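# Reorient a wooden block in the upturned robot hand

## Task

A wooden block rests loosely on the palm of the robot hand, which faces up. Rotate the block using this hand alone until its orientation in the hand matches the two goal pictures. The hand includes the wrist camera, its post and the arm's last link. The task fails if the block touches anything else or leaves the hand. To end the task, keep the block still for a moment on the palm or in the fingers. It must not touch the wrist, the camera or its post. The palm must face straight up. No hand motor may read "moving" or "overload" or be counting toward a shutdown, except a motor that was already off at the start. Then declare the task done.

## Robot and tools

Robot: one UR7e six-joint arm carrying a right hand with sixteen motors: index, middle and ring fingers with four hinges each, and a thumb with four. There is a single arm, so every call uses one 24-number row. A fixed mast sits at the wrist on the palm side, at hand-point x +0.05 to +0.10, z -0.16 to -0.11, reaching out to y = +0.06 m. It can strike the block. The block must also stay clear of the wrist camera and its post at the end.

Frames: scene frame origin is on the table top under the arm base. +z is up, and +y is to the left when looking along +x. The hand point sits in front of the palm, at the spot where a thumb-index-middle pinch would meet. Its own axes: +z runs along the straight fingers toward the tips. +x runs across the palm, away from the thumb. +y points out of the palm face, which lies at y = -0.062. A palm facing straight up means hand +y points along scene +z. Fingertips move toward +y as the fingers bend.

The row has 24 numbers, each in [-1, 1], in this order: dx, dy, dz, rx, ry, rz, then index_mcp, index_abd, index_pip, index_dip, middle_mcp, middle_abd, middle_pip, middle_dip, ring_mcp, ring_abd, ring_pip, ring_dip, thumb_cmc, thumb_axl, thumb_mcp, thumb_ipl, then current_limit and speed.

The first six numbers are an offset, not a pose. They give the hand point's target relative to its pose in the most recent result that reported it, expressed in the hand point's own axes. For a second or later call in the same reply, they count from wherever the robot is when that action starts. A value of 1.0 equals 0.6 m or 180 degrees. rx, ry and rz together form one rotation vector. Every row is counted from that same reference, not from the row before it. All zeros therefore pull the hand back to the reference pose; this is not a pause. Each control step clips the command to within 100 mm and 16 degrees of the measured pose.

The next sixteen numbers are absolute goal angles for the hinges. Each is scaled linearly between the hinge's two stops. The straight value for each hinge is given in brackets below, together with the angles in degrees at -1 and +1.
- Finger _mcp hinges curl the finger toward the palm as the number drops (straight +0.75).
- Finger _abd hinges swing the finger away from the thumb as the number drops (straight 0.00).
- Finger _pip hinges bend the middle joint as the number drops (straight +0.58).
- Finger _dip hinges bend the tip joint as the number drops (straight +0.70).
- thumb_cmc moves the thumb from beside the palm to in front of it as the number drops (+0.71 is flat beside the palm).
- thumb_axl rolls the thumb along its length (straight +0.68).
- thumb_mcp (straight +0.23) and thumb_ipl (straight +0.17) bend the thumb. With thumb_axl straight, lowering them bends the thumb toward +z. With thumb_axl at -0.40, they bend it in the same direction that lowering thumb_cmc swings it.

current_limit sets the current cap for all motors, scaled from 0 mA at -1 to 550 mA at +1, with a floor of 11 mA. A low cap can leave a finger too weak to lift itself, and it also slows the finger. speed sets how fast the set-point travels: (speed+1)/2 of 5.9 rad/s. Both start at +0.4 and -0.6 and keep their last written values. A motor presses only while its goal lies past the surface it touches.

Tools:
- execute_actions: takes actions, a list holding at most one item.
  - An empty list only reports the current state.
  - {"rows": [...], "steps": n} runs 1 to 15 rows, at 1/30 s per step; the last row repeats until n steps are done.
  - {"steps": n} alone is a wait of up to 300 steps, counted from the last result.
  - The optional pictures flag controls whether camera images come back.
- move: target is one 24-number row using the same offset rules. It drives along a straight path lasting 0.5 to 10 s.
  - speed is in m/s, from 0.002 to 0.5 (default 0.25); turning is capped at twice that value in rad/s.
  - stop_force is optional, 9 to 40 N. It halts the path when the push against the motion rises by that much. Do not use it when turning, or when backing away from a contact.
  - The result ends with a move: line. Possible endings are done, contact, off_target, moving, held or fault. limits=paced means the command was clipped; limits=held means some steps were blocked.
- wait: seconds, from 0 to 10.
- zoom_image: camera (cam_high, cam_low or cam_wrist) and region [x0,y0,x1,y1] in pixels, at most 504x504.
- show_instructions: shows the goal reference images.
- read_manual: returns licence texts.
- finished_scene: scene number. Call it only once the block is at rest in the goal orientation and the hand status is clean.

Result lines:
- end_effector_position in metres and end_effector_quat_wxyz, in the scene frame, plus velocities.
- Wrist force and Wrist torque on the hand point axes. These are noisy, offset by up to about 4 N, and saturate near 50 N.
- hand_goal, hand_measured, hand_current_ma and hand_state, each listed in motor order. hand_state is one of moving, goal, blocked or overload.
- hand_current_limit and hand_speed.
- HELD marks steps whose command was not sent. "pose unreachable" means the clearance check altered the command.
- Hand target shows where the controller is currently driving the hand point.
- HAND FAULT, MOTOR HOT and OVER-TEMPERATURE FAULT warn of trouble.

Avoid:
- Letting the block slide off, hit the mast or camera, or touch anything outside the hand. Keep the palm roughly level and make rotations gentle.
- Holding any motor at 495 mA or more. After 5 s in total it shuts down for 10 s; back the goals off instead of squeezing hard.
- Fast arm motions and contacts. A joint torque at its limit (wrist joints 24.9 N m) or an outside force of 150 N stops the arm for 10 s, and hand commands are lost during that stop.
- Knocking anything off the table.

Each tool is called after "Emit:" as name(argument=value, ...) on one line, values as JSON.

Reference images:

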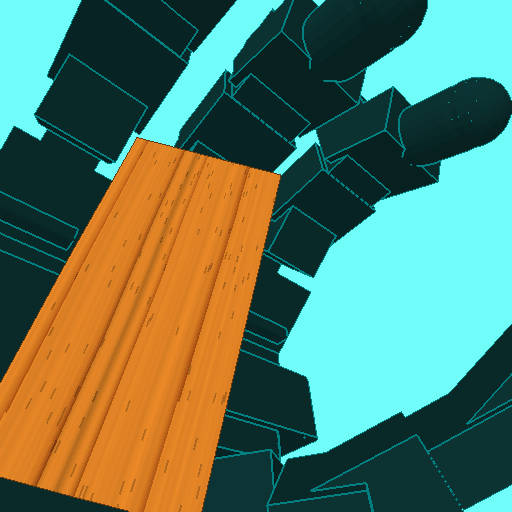

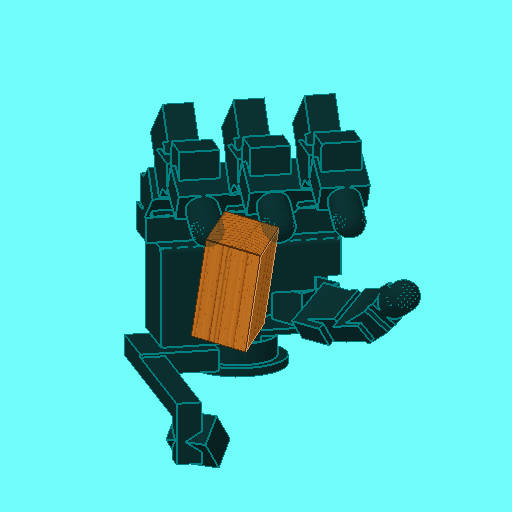

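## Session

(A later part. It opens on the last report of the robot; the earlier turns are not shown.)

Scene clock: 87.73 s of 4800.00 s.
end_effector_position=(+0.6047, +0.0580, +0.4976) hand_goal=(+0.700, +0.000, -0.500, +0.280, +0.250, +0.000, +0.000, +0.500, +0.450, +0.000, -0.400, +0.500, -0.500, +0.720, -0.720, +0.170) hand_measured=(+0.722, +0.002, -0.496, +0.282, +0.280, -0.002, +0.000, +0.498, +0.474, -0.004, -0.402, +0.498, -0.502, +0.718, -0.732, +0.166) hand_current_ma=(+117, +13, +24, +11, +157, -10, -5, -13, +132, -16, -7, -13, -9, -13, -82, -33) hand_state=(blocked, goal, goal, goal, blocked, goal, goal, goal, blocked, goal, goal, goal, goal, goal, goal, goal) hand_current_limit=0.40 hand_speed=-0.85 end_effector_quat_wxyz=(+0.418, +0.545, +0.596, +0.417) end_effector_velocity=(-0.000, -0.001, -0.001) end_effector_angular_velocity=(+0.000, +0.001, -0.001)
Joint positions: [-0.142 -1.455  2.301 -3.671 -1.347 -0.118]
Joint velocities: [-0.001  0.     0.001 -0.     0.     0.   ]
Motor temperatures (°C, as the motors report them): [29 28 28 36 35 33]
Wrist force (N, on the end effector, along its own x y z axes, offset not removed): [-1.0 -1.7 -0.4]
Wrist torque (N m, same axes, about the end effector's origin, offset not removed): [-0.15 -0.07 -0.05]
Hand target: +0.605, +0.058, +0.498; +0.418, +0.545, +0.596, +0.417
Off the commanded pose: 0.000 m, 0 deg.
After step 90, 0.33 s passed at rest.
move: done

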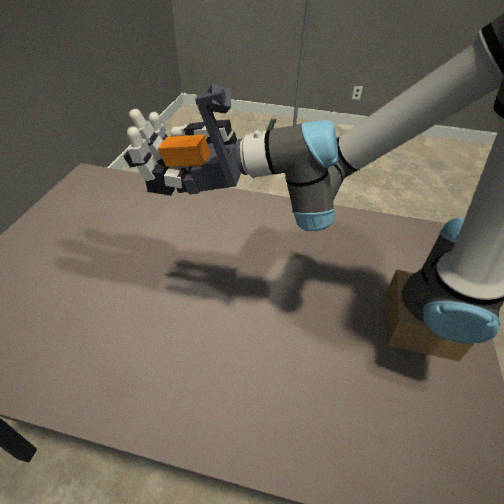

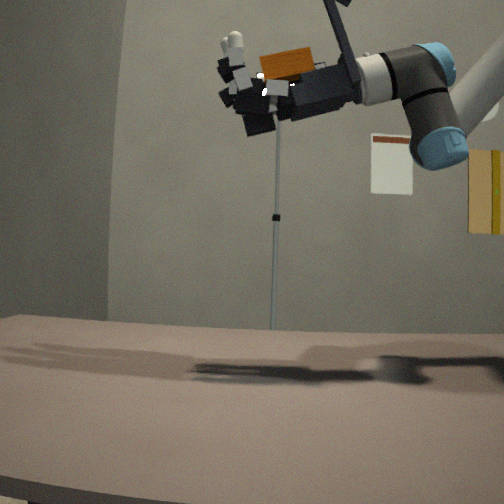

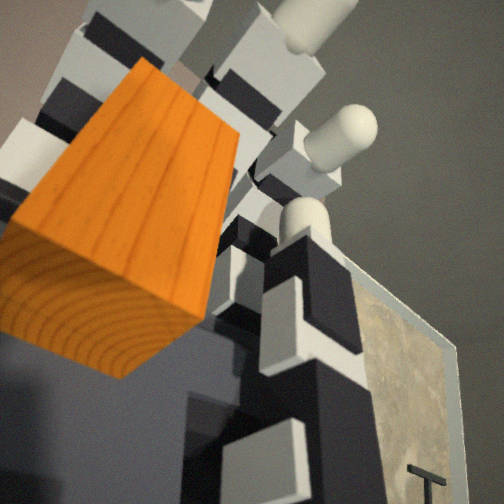

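Emit:
move(target=[0,0,0,0,0,0,0.7,0,-0.5,0.28,0.25,0,0,0.5,0.45,0,-0.5,-0.1,-0.6,0.42,-0.7,0.17,0.4,-0.8])

Emit:
move(target=[0,0,0,0,0,0,0.7,0,-0.5,0.28,0.2,0,0.1,0.5,0.45,0,-0.55,-0.55,-0.6,0.38,-0.62,0.17,0.4,-0.8])

Emit:
zoom_image(camera="cam_high", region=[110,70,270,230])

Scene clock: 97.20 s of 4800.00 s.
end_effector_position=(+0.6047, +0.0580, +0.4976) hand_goal=(+0.700, +0.000, -0.500, +0.280, +0.250, +0.000, +0.000, +0.500, +0.450, +0.000, -0.500, -0.100, -0.600, +0.420, -0.700, +0.170) hand_measured=(+0.722, +0.002, -0.496, +0.282, +0.280, -0.002, +0.000, +0.498, +0.474, -0.004, -0.496, -0.098, -0.600, +0.426, -0.714, +0.166) hand_current_ma=(+117, +13, +24, +11, +157, -10, -5, -13, +126, -16, +20, +12, +3, +44, -86, -32) hand_state=(blocked, goal, goal, goal, blocked, goal, goal, goal, blocked, goal, goal, goal, goal, goal, goal, goal) hand_current_limit=0.40 hand_speed=-0.80 end_effector_quat_wxyz=(+0.418, +0.545, +0.596, +0.417) end_effector_velocity=(-0.000, -0.000, -0.001) end_effector_angular_velocity=(+0.001, +0.003, -0.001)
Joint positions: [-0.142 -1.455  2.301 -3.671 -1.347 -0.118]
Joint velocities: [-0.001  0.     0.002  0.001  0.     0.001]
Motor temperatures (°C, as the motors report them): [29 28 28 36 35 33]
Wrist force (N, on the end effector, along its own x y z axes, offset not removed): [-2.0 -0.7 -0.5]
Wrist torque (N m, same axes, about the end effector's origin, offset not removed): [-0.09 0.03 -0.09]
Hand target: +0.605, +0.058, +0.498; +0.418, +0.545, +0.596, +0.417
Off the commanded pose: 0.000 m, 0 deg.
After step 90, 4.97 s passed at rest.
move: done

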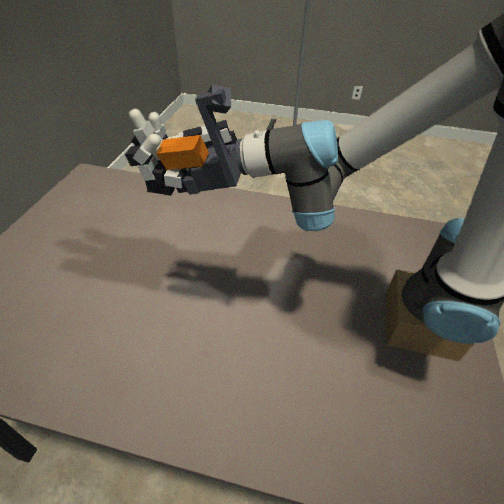

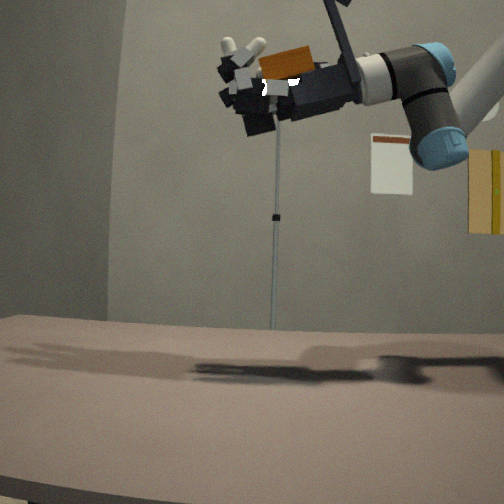

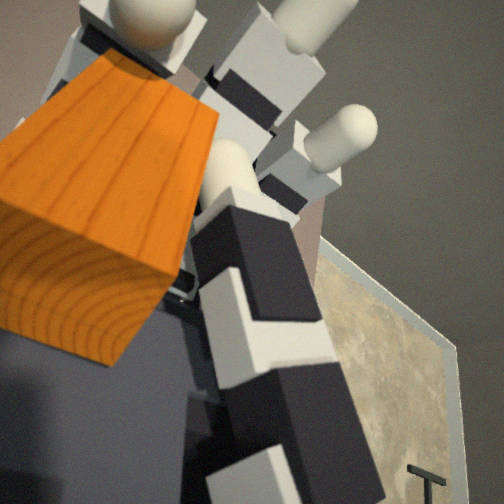

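Scene clock: 97.93 s of 4800.00 s.
end_effector_position=(+0.6047, +0.0580, +0.4976) hand_goal=(+0.700, +0.000, -0.500, +0.280, +0.200, +0.000, +0.100, +0.500, +0.450, +0.000, -0.550, -0.550, -0.600, +0.380, -0.620, +0.170) hand_measured=(+0.722, +0.002, -0.496, +0.282, +0.230, -0.002, +0.100, +0.498, +0.468, -0.004, -0.510, -0.236, -0.600, +0.382, -0.634, +0.166) hand_current_ma=(+117, +13, +24, +11, +160, -10, -4, -13, +92, -16, +206, +383, -1, +18, -93, -32) hand_state=(blocked, goal, goal, goal, blocked, goal, goal, goal, goal, goal, blocked, blocked, goal, goal, goal, goal) hand_current_limit=0.40 hand_speed=-0.80 end_effector_quat_wxyz=(+0.418, +0.545, +0.596, +0.417) end_effector_velocity=(+0.001, -0.000, -0.000) end_effector_angular_velocity=(+0.000, +0.000, -0.000)
Joint positions: [-0.142 -1.455  2.301 -3.671 -1.347 -0.118]
Joint velocities: [-0.001  0.001 -0.001  0.001  0.    -0.   ]
Motor temperatures (°C, as the motors report them): [29 28 28 36 35 33]
Wrist force (N, on the end effector, along its own x y z axes, offset not removed): [-1.1 -1.0 -0.8]
Wrist torque (N m, same axes, about the end effector's origin, offset not removed): [0.05 -0.03 -0.08]
Hand target: +0.605, +0.058, +0.498; +0.418, +0.545, +0.596, +0.417
Off the commanded pose: 0.000 m, 0 deg.
move: done

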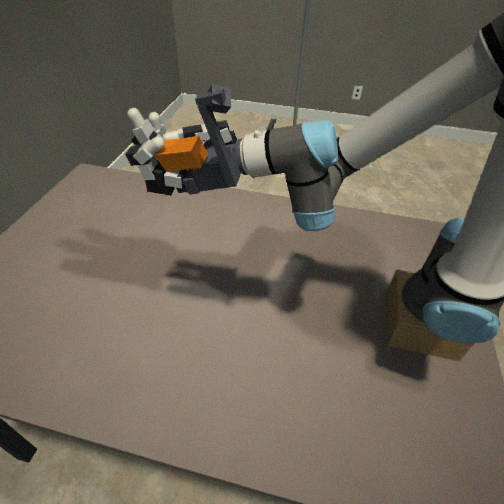

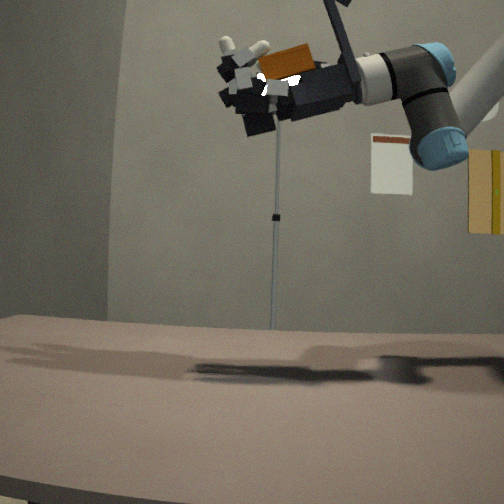

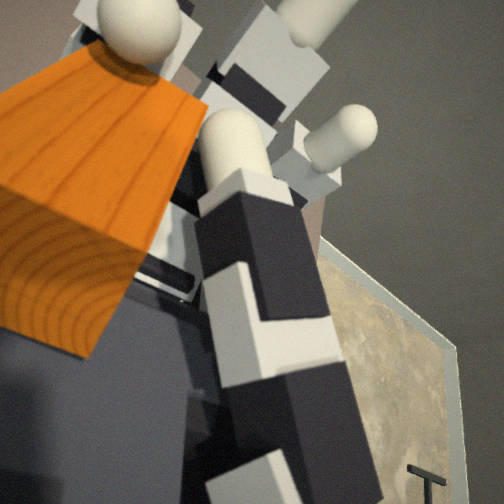

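Region (110, 70, 270, 230) of cam_high's 504x504 image, scaled by 3.150, with more detail than that image has.

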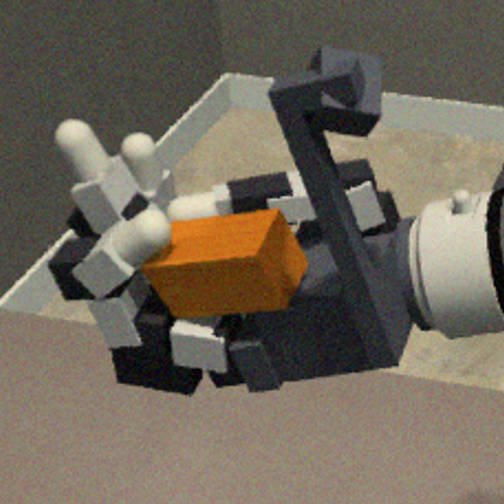

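Emit:
move(target=[0,0,0,0.04,0,0,0.9,0,-0.5,0.28,0.95,0,-0.3,0.5,0.2,0,-0.3,-0.1,-0.6,0.5,-0.78,0.0,0.4,-0.85], speed=0.08)

Emit:
move(target=[0,0,0,0,0,0,0.9,0,-0.5,0.28,0.95,0,-0.3,0.5,0.2,0,-0.4,-0.3,-0.6,0.36,-0.84,-0.08,0.4,-0.85])

Emit:
zoom_image(camera="cam_high", region=[110,70,270,230])

Emit:
zoom_image(camera="cam_low", region=[210,0,380,150])

Scene clock: 108.93 s of 4800.00 s.
end_effector_position=(+0.6046, +0.0580, +0.4976) hand_goal=(+0.900, +0.000, -0.500, +0.280, +0.950, +0.000, -0.300, +0.500, +0.200, +0.000, -0.300, -0.100, -0.600, +0.500, -0.780, +0.000) hand_measured=(+0.906, +0.002, -0.496, +0.282, +0.958, -0.002, -0.292, +0.498, +0.226, -0.004, -0.302, -0.104, -0.598, +0.498, -0.782, +0.000) hand_current_ma=(+36, +13, +24, +11, +41, -7, +44, -11, +142, -16, -11, -18, +6, -8, -19, +6) hand_state=(goal, goal, goal, goal, goal, goal, goal, goal, blocked, goal, goal, goal, goal, goal, goal, goal) hand_current_limit=0.40 hand_speed=-0.85 end_effector_quat_wxyz=(+0.383, +0.570, +0.621, +0.378) end_effector_velocity=(-0.000, -0.001, +0.000) end_effector_angular_velocity=(-0.000, -0.001, -0.001)
Joint positions: [-0.138 -1.558  2.287 -3.426 -1.367 -0.143]
Joint velocities: [-0.001 -0.001  0.    -0.001  0.    -0.   ]
Motor temperatures (°C, as the motors report them): [29 28 28 36 35 33]
Wrist force (N, on the end effector, along its own x y z axes, offset not removed): [-1.4 -0.5 0.1]
Wrist torque (N m, same axes, about the end effector's origin, offset not removed): [-0.01 -0.04 -0.10]
Hand target: +0.605, +0.058, +0.498; +0.383, +0.570, +0.621, +0.378
Off the commanded pose: 0.000 m, 0 deg.
After step 90, 5.57 s passed at rest.
move: done

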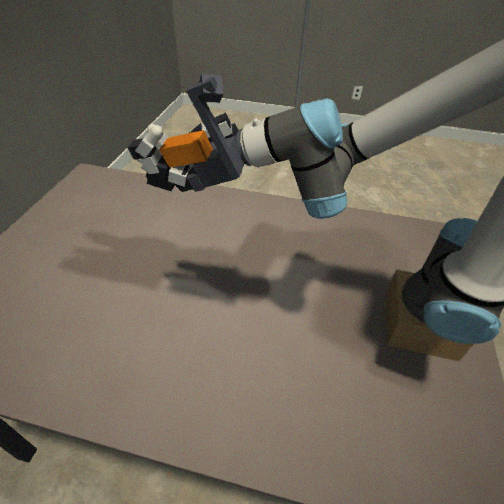

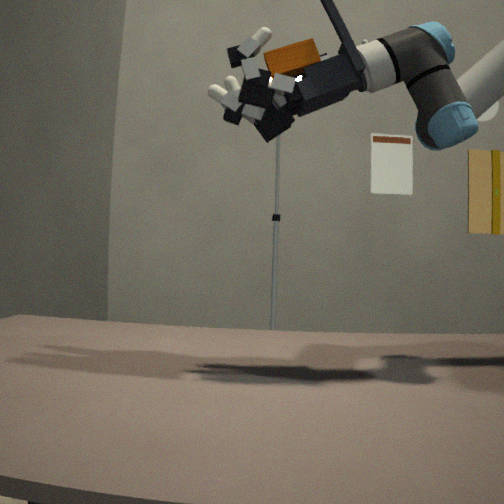

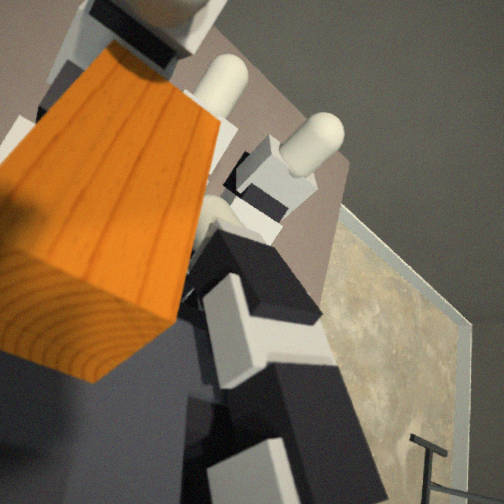

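Scene clock: 109.73 s of 4800.00 s.
end_effector_position=(+0.6046, +0.0580, +0.4976) hand_goal=(+0.900, +0.000, -0.500, +0.280, +0.950, +0.000, -0.300, +0.500, +0.200, +0.000, -0.400, -0.300, -0.600, +0.360, -0.840, -0.080) hand_measured=(+0.906, +0.002, -0.496, +0.282, +0.958, -0.002, -0.292, +0.498, +0.226, -0.004, -0.396, -0.298, -0.588, +0.486, -0.792, -0.024) hand_current_ma=(+36, +13, +24, +11, +41, -7, +44, -11, +140, -16, +17, +11, +60, +385, +313, +385) hand_state=(goal, goal, goal, goal, goal, goal, goal, goal, blocked, goal, goal, goal, goal, blocked, blocked, blocked) hand_current_limit=0.40 hand_speed=-0.85 end_effector_quat_wxyz=(+0.383, +0.570, +0.621, +0.378) end_effector_velocity=(-0.000, -0.001, -0.000) end_effector_angular_velocity=(+0.000, +0.001, -0.001)
Joint positions: [-0.138 -1.558  2.287 -3.426 -1.367 -0.143]
Joint velocities: [-0.001 -0.001  0.001  0.001  0.    -0.   ]
Motor temperatures (°C, as the motors report them): [29 28 28 36 35 33]
Wrist force (N, on the end effector, along its own x y z axes, offset not removed): [-1.6 -1.0 -1.1]
Wrist torque (N m, same axes, about the end effector's origin, offset not removed): [-0.06 -0.03 0.01]
Hand target: +0.605, +0.058, +0.498; +0.383, +0.570, +0.621, +0.378
Off the commanded pose: 0.000 m, 0 deg.
move: done

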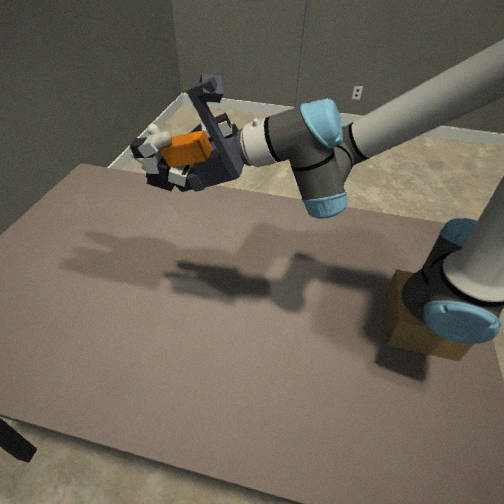

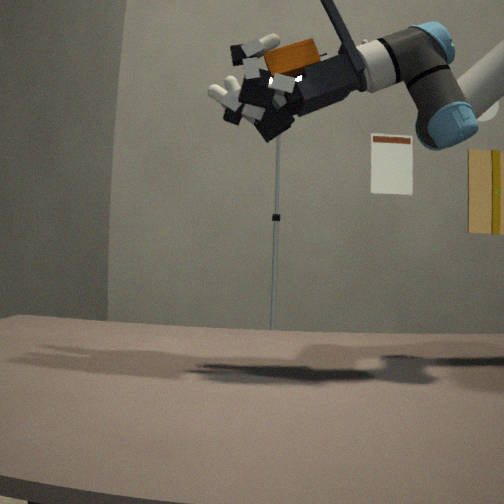

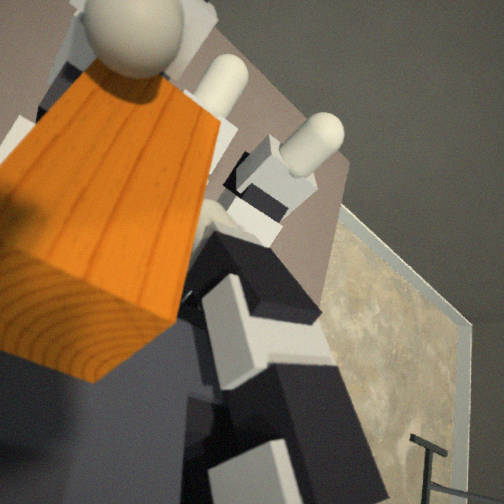

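Region (110, 70, 270, 230) of cam_high's 504x504 image, scaled by 3.150, with more detail than that image has.

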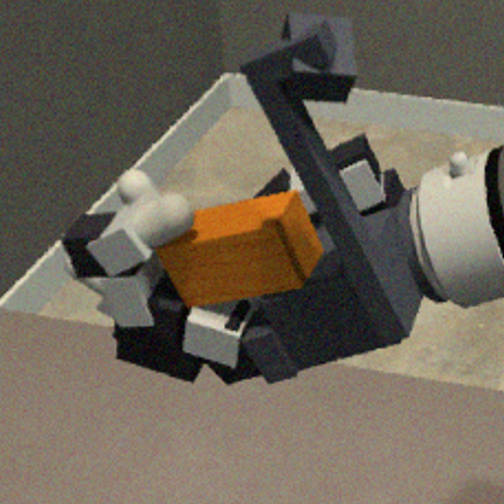

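Region (210, 0, 380, 150) of cam_low's 504x504 image, scaled by 2.965, with more detail than that image has; it fills the top 445 rows of this view, and the rest is white.

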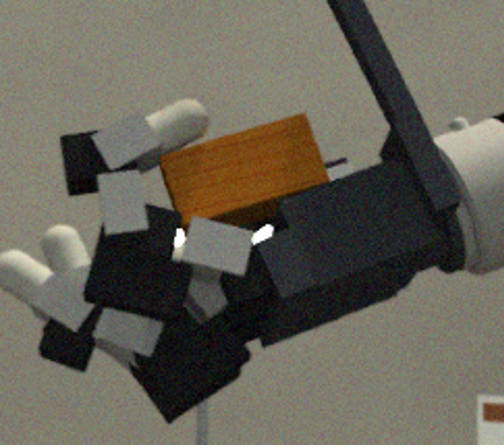

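Thumb is jammed on the palm. Clamp with the ring, then ease the thumb under and lift.

Emit:
move(target=[0,0,0,0,0,0,0.9,0,-0.5,0.28,0.95,0,-0.3,0.5,0.2,0.15,-0.45,-0.5,-0.6,0.45,-0.78,0.0,0.4,-0.85])

Emit:
move(target=[0,0,0,0,0,0,0.9,0,-0.5,0.28,0.95,0,-0.3,0.5,0.2,0.15,-0.45,-0.5,-0.6,0.33,-0.76,0.05,0.4,-0.9])

Emit:
zoom_image(camera="cam_high", region=[110,70,270,230])

Scene clock: 115.47 s of 4800.00 s.
end_effector_position=(+0.6046, +0.0580, +0.4976) hand_goal=(+0.900, +0.000, -0.500, +0.280, +0.950, +0.000, -0.300, +0.500, +0.200, +0.150, -0.450, -0.500, -0.600, +0.450, -0.780, +0.000) hand_measured=(+0.906, +0.002, -0.496, +0.282, +0.958, -0.002, -0.292, +0.498, +0.222, +0.106, -0.406, -0.348, -0.600, +0.452, -0.782, -0.004) hand_current_ma=(+36, +13, +24, +11, +42, -7, +44, -11, +116, -190, +225, +385, +3, +19, -19, -30) hand_state=(goal, goal, goal, goal, goal, goal, goal, goal, blocked, blocked, blocked, blocked, goal, goal, goal, goal) hand_current_limit=0.40 hand_speed=-0.85 end_effector_quat_wxyz=(+0.383, +0.570, +0.621, +0.378) end_effector_velocity=(+0.000, +0.000, +0.001) end_effector_angular_velocity=(+0.000, -0.001, +0.000)
Joint positions: [-0.138 -1.558  2.287 -3.426 -1.367 -0.143]
Joint velocities: [ 0.    -0.    -0.001  0.     0.     0.   ]
Motor temperatures (°C, as the motors report them): [29 28 28 36 35 33]
Wrist force (N, on the end effector, along its own x y z axes, offset not removed): [-0.4 -1.1 -1.8]
Wrist torque (N m, same axes, about the end effector's origin, offset not removed): [0.04 -0.10 0.07]
Hand target: +0.605, +0.058, +0.498; +0.383, +0.570, +0.621, +0.378
Off the commanded pose: 0.000 m, 0 deg.
After step 90, 2.03 s passed at rest.
move: done

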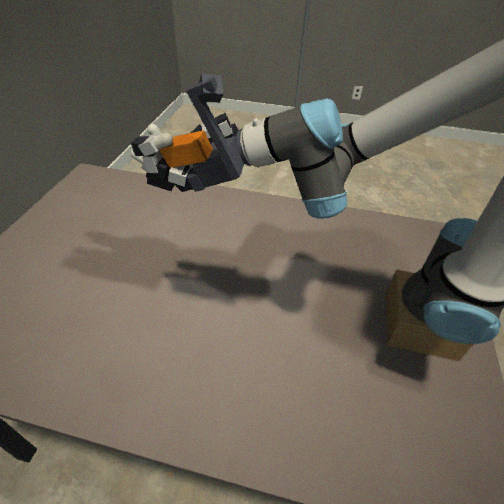

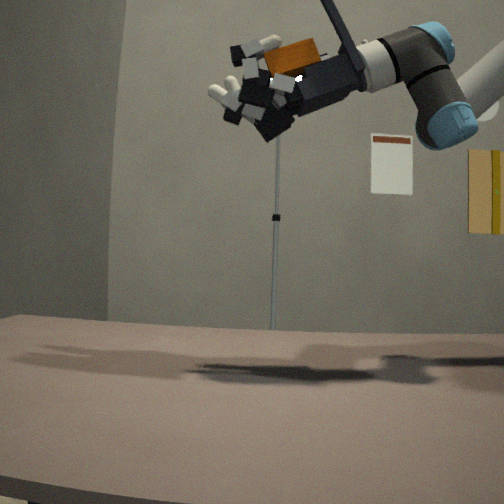

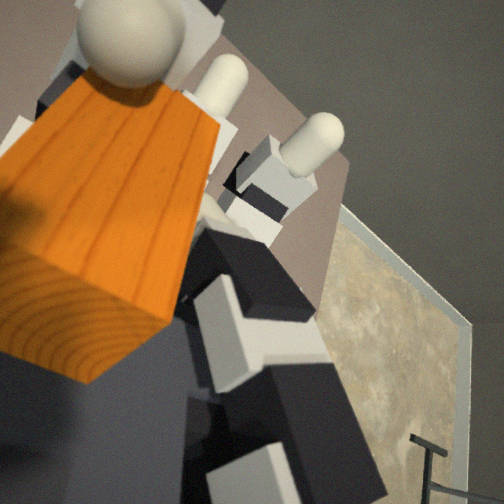

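Scene clock: 115.97 s of 4800.00 s.
end_effector_position=(+0.6046, +0.0580, +0.4976) hand_goal=(+0.900, +0.000, -0.500, +0.280, +0.950, +0.000, -0.300, +0.500, +0.200, +0.150, -0.450, -0.500, -0.600, +0.330, -0.760, +0.050) hand_measured=(+0.906, +0.002, -0.496, +0.282, +0.958, -0.002, -0.292, +0.498, +0.220, +0.106, -0.404, -0.348, -0.600, +0.402, -0.772, +0.040) hand_current_ma=(+36, +13, +24, +11, +42, -7, +44, -11, +108, -190, +228, +384, +0, +310, -83, -63) hand_state=(goal, goal, goal, goal, goal, goal, goal, goal, blocked, blocked, blocked, blocked, goal, moving, goal, goal) hand_current_limit=0.40 hand_speed=-0.90 end_effector_quat_wxyz=(+0.383, +0.570, +0.621, +0.378) end_effector_velocity=(-0.000, +0.000, +0.000) end_effector_angular_velocity=(-0.000, -0.001, +0.000)
Joint positions: [-0.138 -1.558  2.287 -3.426 -1.367 -0.143]
Joint velocities: [-0.     0.     0.    -0.001  0.     0.   ]
Motor temperatures (°C, as the motors report them): [29 28 28 36 35 33]
Wrist force (N, on the end effector, along its own x y z axes, offset not removed): [-1.3 -1.7 -0.6]
Wrist torque (N m, same axes, about the end effector's origin, offset not removed): [-0.10 -0.06 -0.08]
Hand target: +0.605, +0.058, +0.498; +0.383, +0.570, +0.621, +0.378
Off the commanded pose: 0.000 m, 0 deg.
move: done

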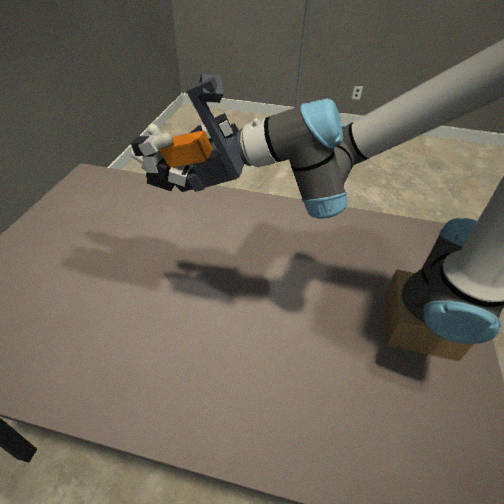

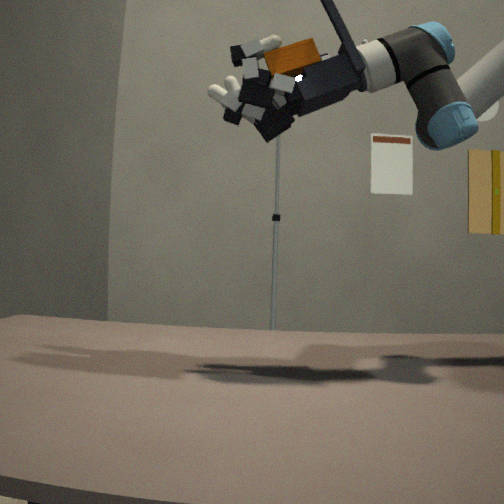

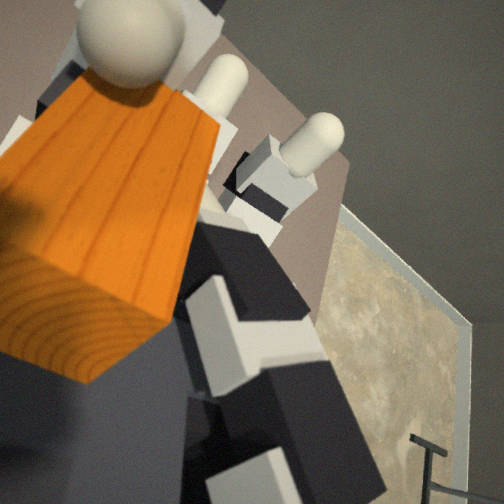

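Region (110, 70, 270, 230) of cam_high's 504x504 image, scaled by 3.150, with more detail than that image has.

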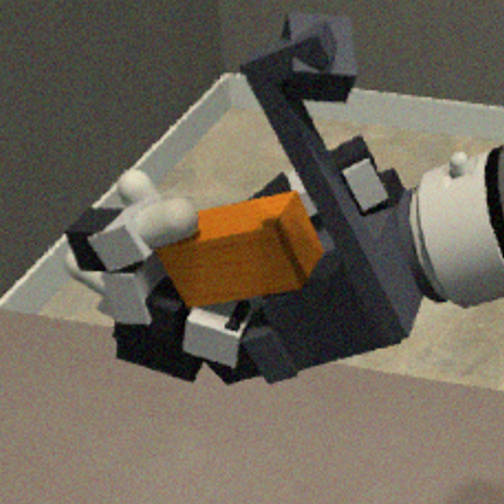

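Emit:
move(target=[0,0,0,0,0,0,0.9,0,-0.5,0.28,0.95,0,-0.3,0.5,0.2,0.0,-0.4,-0.32,-0.6,0.35,-0.66,0.2,0.6,-0.92])

Emit:
wait(seconds=0.5)

Emit:
zoom_image(camera="cam_high", region=[110,70,270,230])

Scene clock: 121.67 s of 4800.00 s.
end_effector_position=(+0.6046, +0.0580, +0.4976) hand_goal=(+0.900, +0.000, -0.500, +0.280, +0.950, +0.000, -0.300, +0.500, +0.200, +0.000, -0.400, -0.320, -0.600, +0.350, -0.660, +0.200) hand_measured=(+0.906, +0.002, -0.496, +0.282, +0.958, -0.002, -0.292, +0.498, +0.216, +0.004, -0.396, -0.322, -0.600, +0.354, -0.674, +0.194) hand_current_ma=(+36, +13, +24, +11, +42, -7, +44, -11, +86, +20, +21, -16, -3, +29, -92, -37) hand_state=(goal, goal, goal, goal, goal, goal, goal, goal, goal, goal, goal, goal, goal, goal, goal, goal) hand_current_limit=0.60 hand_speed=-0.92 end_effector_quat_wxyz=(+0.383, +0.570, +0.621, +0.378) end_effector_velocity=(+0.000, -0.001, -0.000) end_effector_angular_velocity=(-0.000, +0.001, -0.001)
Joint positions: [-0.138 -1.558  2.287 -3.426 -1.367 -0.143]
Joint velocities: [-0.001  0.    -0.     0.001  0.    -0.   ]
Motor temperatures (°C, as the motors report them): [29 28 28 36 35 33]
Wrist force (N, on the end effector, along its own x y z axes, offset not removed): [-1.8 -0.6 0.2]
Wrist torque (N m, same axes, about the end effector's origin, offset not removed): [-0.16 -0.02 -0.08]
Hand target: +0.605, +0.058, +0.498; +0.383, +0.570, +0.621, +0.378
Off the commanded pose: 0.000 m, 0 deg.
After step 90, 1.43 s passed at rest.
move: done

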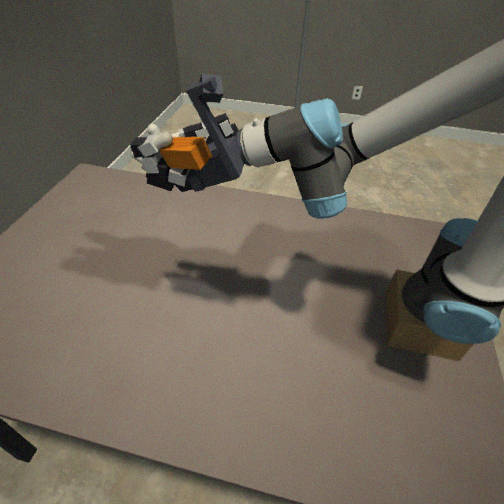

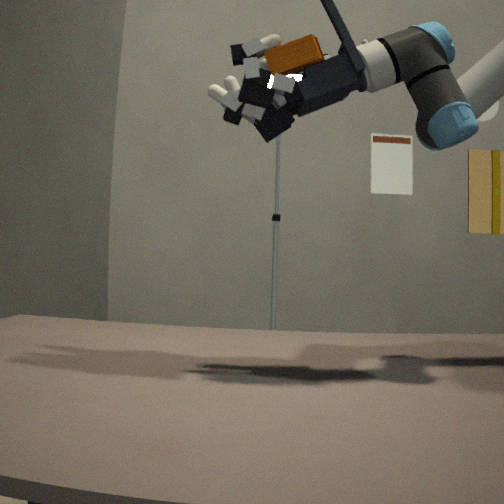

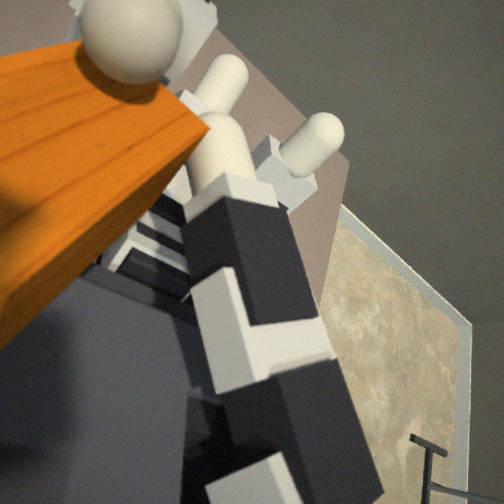

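Scene clock: 122.17 s of 4800.00 s.
end_effector_position=(+0.6046, +0.0580, +0.4976) hand_goal=(+0.900, +0.000, -0.500, +0.280, +0.950, +0.000, -0.300, +0.500, +0.200, +0.000, -0.400, -0.320, -0.600, +0.350, -0.660, +0.200) hand_measured=(+0.906, +0.002, -0.496, +0.282, +0.958, -0.002, -0.292, +0.498, +0.216, +0.004, -0.396, -0.322, -0.600, +0.354, -0.674, +0.194) hand_current_ma=(+36, +13, +24, +11, +42, -7, +44, -11, +86, +20, +21, -16, -3, +29, -92, -37) hand_state=(goal, goal, goal, goal, goal, goal, goal, goal, goal, goal, goal, goal, goal, goal, goal, goal) hand_current_limit=0.60 hand_speed=-0.92 end_effector_quat_wxyz=(+0.383, +0.570, +0.621, +0.378) end_effector_velocity=(+0.000, -0.000, +0.001) end_effector_angular_velocity=(-0.000, -0.001, -0.001)
Joint positions: [-0.138 -1.558  2.287 -3.426 -1.367 -0.143]
Joint velocities: [-0.001  0.    -0.002  0.    -0.     0.   ]
Motor temperatures (°C, as the motors report them): [29 28 28 36 35 33]
Wrist force (N, on the end effector, along its own x y z axes, offset not removed): [-1.6 -0.5 0.0]
Wrist torque (N m, same axes, about the end effector's origin, offset not removed): [0.01 -0.01 -0.12]
Hand target: +0.605, +0.058, +0.498; +0.383, +0.570, +0.621, +0.378
Off the commanded pose: 0.000 m, 0 deg.
Steps of this call (steps 1 to 15: nothing new was sent). Readings (end_effector_position | what the end effector reports):
1: (+0.6046, +0.0580, +0.4976) | hand_goal=(+0.900, +0.000, -0.500, +0.280, +0.950, +0.000, -0.300, +0.500, +0.200, +0.000, -0.400, -0.320, -0.600, +0.350, -0.660, +0.200) hand_measured=(+0.906, +0.002, -0.496, +0.282, +0.958, -0.002, -0.292, +0.498, +0.216, +0.004, -0.396, -0.322, -0.600, +0.354, -0.674, +0.194) hand_current_ma=(+36, +13, +24, +11, +42, -7, +44, -11, +86, +20, +21, -16, -3, +29, -92, -37) hand_state=(goal, goal, goal, goal, goal, goal, goal, goal, goal, goal, goal, goal, goal, goal, goal, goal) hand_current_limit=0.60 hand_speed=-0.92
2: (+0.6046, +0.0580, +0.4976) | hand_goal=(+0.900, +0.000, -0.500, +0.280, +0.950, +0.000, -0.300, +0.500, +0.200, +0.000, -0.400, -0.320, -0.600, +0.350, -0.660, +0.200) hand_measured=(+0.906, +0.002, -0.496, +0.282, +0.958, -0.002, -0.292, +0.498, +0.216, +0.004, -0.396, -0.322, -0.600, +0.354, -0.674, +0.194) hand_current_ma=(+36, +13, +24, +11, +42, -7, +44, -11, +86, +20, +21, -16, -3, +29, -92, -37) hand_state=(goal, goal, goal, goal, goal, goal, goal, goal, goal, goal, goal, goal, goal, goal, goal, goal) hand_current_limit=0.60 hand_speed=-0.92
4: (+0.6046, +0.0580, +0.4976) | hand_goal=(+0.900, +0.000, -0.500, +0.280, +0.950, +0.000, -0.300, +0.500, +0.200, +0.000, -0.400, -0.320, -0.600, +0.350, -0.660, +0.200) hand_measured=(+0.906, +0.002, -0.496, +0.282, +0.958, -0.002, -0.292, +0.498, +0.216, +0.004, -0.396, -0.322, -0.600, +0.354, -0.674, +0.194) hand_current_ma=(+36, +13, +24, +11, +42, -7, +44, -11, +86, +20, +21, -16, -3, +29, -92, -37) hand_state=(goal, goal, goal, goal, goal, goal, goal, goal, goal, goal, goal, goal, goal, goal, goal, goal) hand_current_limit=0.60 hand_speed=-0.92
8: (+0.6046, +0.0580, +0.4976) | hand_goal=(+0.900, +0.000, -0.500, +0.280, +0.950, +0.000, -0.300, +0.500, +0.200, +0.000, -0.400, -0.320, -0.600, +0.350, -0.660, +0.200) hand_measured=(+0.906, +0.002, -0.496, +0.282, +0.958, -0.002, -0.292, +0.498, +0.216, +0.004, -0.396, -0.322, -0.600, +0.354, -0.674, +0.194) hand_current_ma=(+36, +13, +24, +11, +42, -7, +44, -11, +86, +20, +21, -16, -3, +29, -92, -37) hand_state=(goal, goal, goal, goal, goal, goal, goal, goal, goal, goal, goal, goal, goal, goal, goal, goal) hand_current_limit=0.60 hand_speed=-0.92
15: the state above

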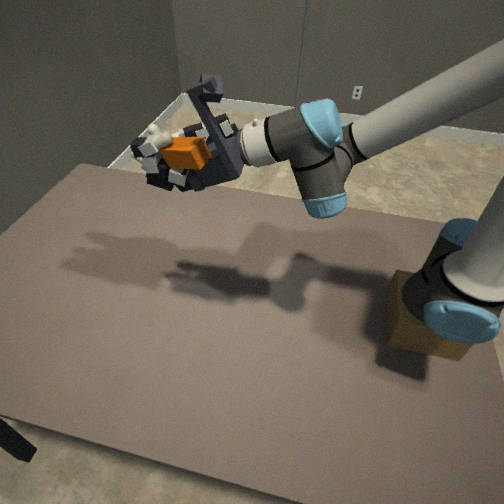

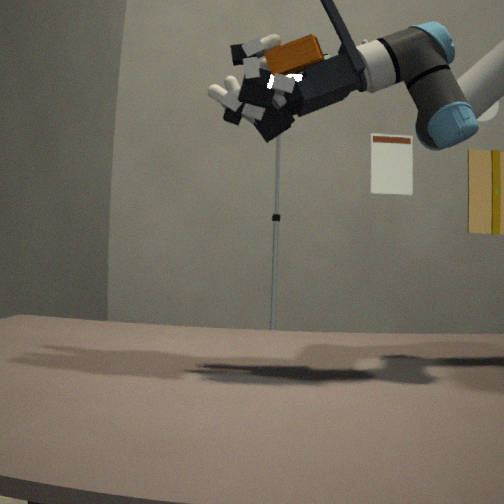

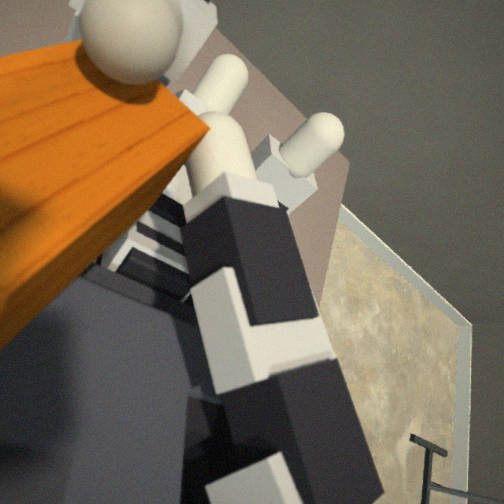

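Region (110, 70, 270, 230) of cam_high's 504x504 image, scaled by 3.150, with more detail than that image has.

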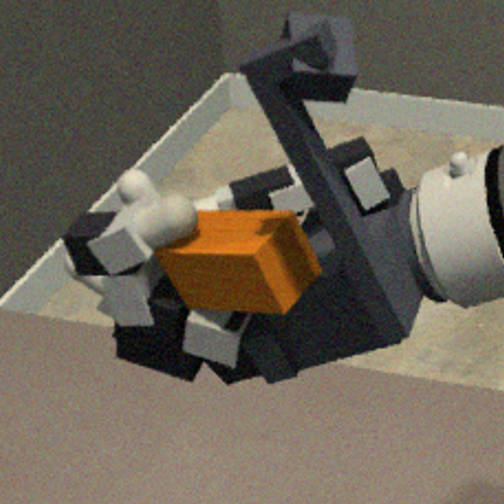

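Emit:
move(target=[0,0,0,0,0,0.13,0.6,0,-0.7,0.4,0.6,0,-0.7,0.5,0.2,0.0,-0.38,-0.2,-0.6,0.66,-0.72,0.17,0.6,-0.85], speed=0.07)

Emit:
zoom_image(camera="cam_high", region=[110,70,270,230])

Scene clock: 130.90 s of 4800.00 s.
end_effector_position=(+0.6046, +0.0580, +0.4975) hand_goal=(+0.600, +0.000, -0.700, +0.400, +0.600, +0.000, -0.700, +0.500, +0.200, +0.000, -0.380, -0.200, -0.600, +0.660, -0.720, +0.170) hand_measured=(+0.620, +0.002, -0.694, +0.398, +0.624, -0.002, -0.694, +0.498, +0.216, +0.004, -0.382, -0.204, -0.600, +0.660, -0.724, +0.170) hand_current_ma=(+111, +13, +25, -14, +129, -7, +29, -11, +86, +16, -13, -19, +0, +6, -25, +3) hand_state=(blocked, goal, goal, goal, blocked, goal, goal, goal, goal, goal, goal, goal, moving, moving, moving, goal) hand_current_limit=0.60 hand_speed=-0.85 end_effector_quat_wxyz=(+0.299, +0.684, +0.493, +0.448) end_effector_velocity=(+0.000, +0.000, +0.002) end_effector_angular_velocity=(+0.015, -0.004, -0.007)
Joint positions: [-0.043 -1.552  2.238 -3.39  -1.453  0.304]
Joint velocities: [ 0.005 -0.001 -0.005  0.001 -0.004  0.019]
Motor temperatures (°C, as the motors report them): [29 28 28 36 35 33]
Wrist force (N, on the end effector, along its own x y z axes, offset not removed): [-2.1 -1.7 0.6]
Wrist torque (N m, same axes, about the end effector's origin, offset not removed): [-0.16 0.04 -0.03]
Hand target: +0.605, +0.058, +0.498; +0.298, +0.684, +0.492, +0.448
Off the commanded pose: 0.000 m, 0 deg.
After step 90, 2.47 s passed at rest.
move: done

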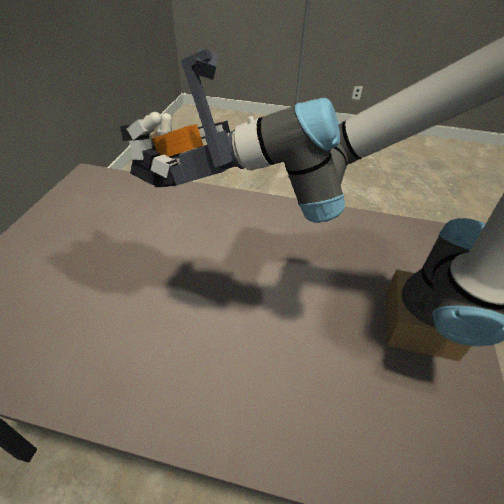

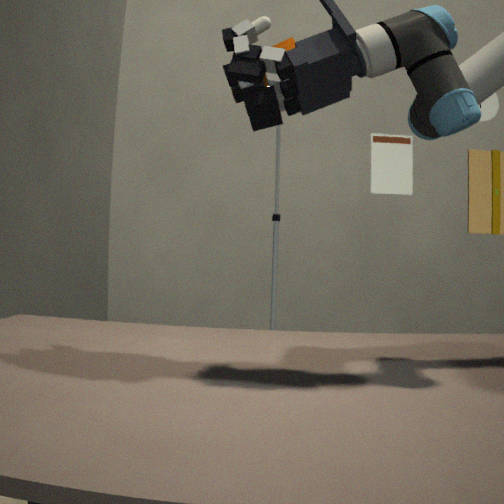

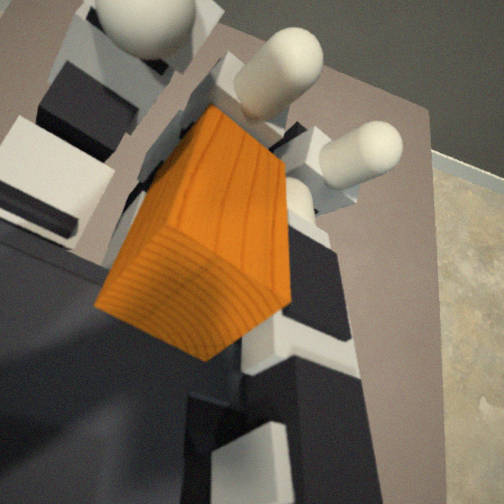

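Region (110, 70, 270, 230) of cam_high's 504x504 image, scaled by 3.150, with more detail than that image has.

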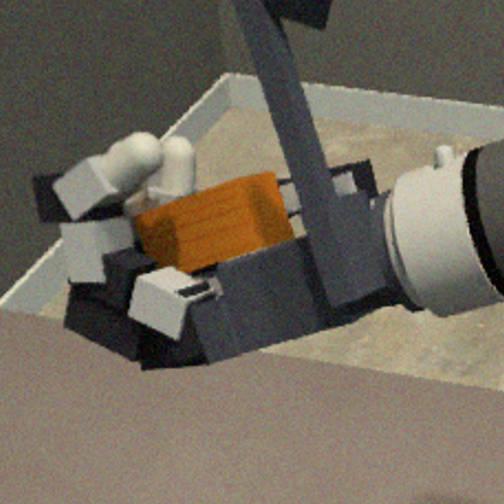

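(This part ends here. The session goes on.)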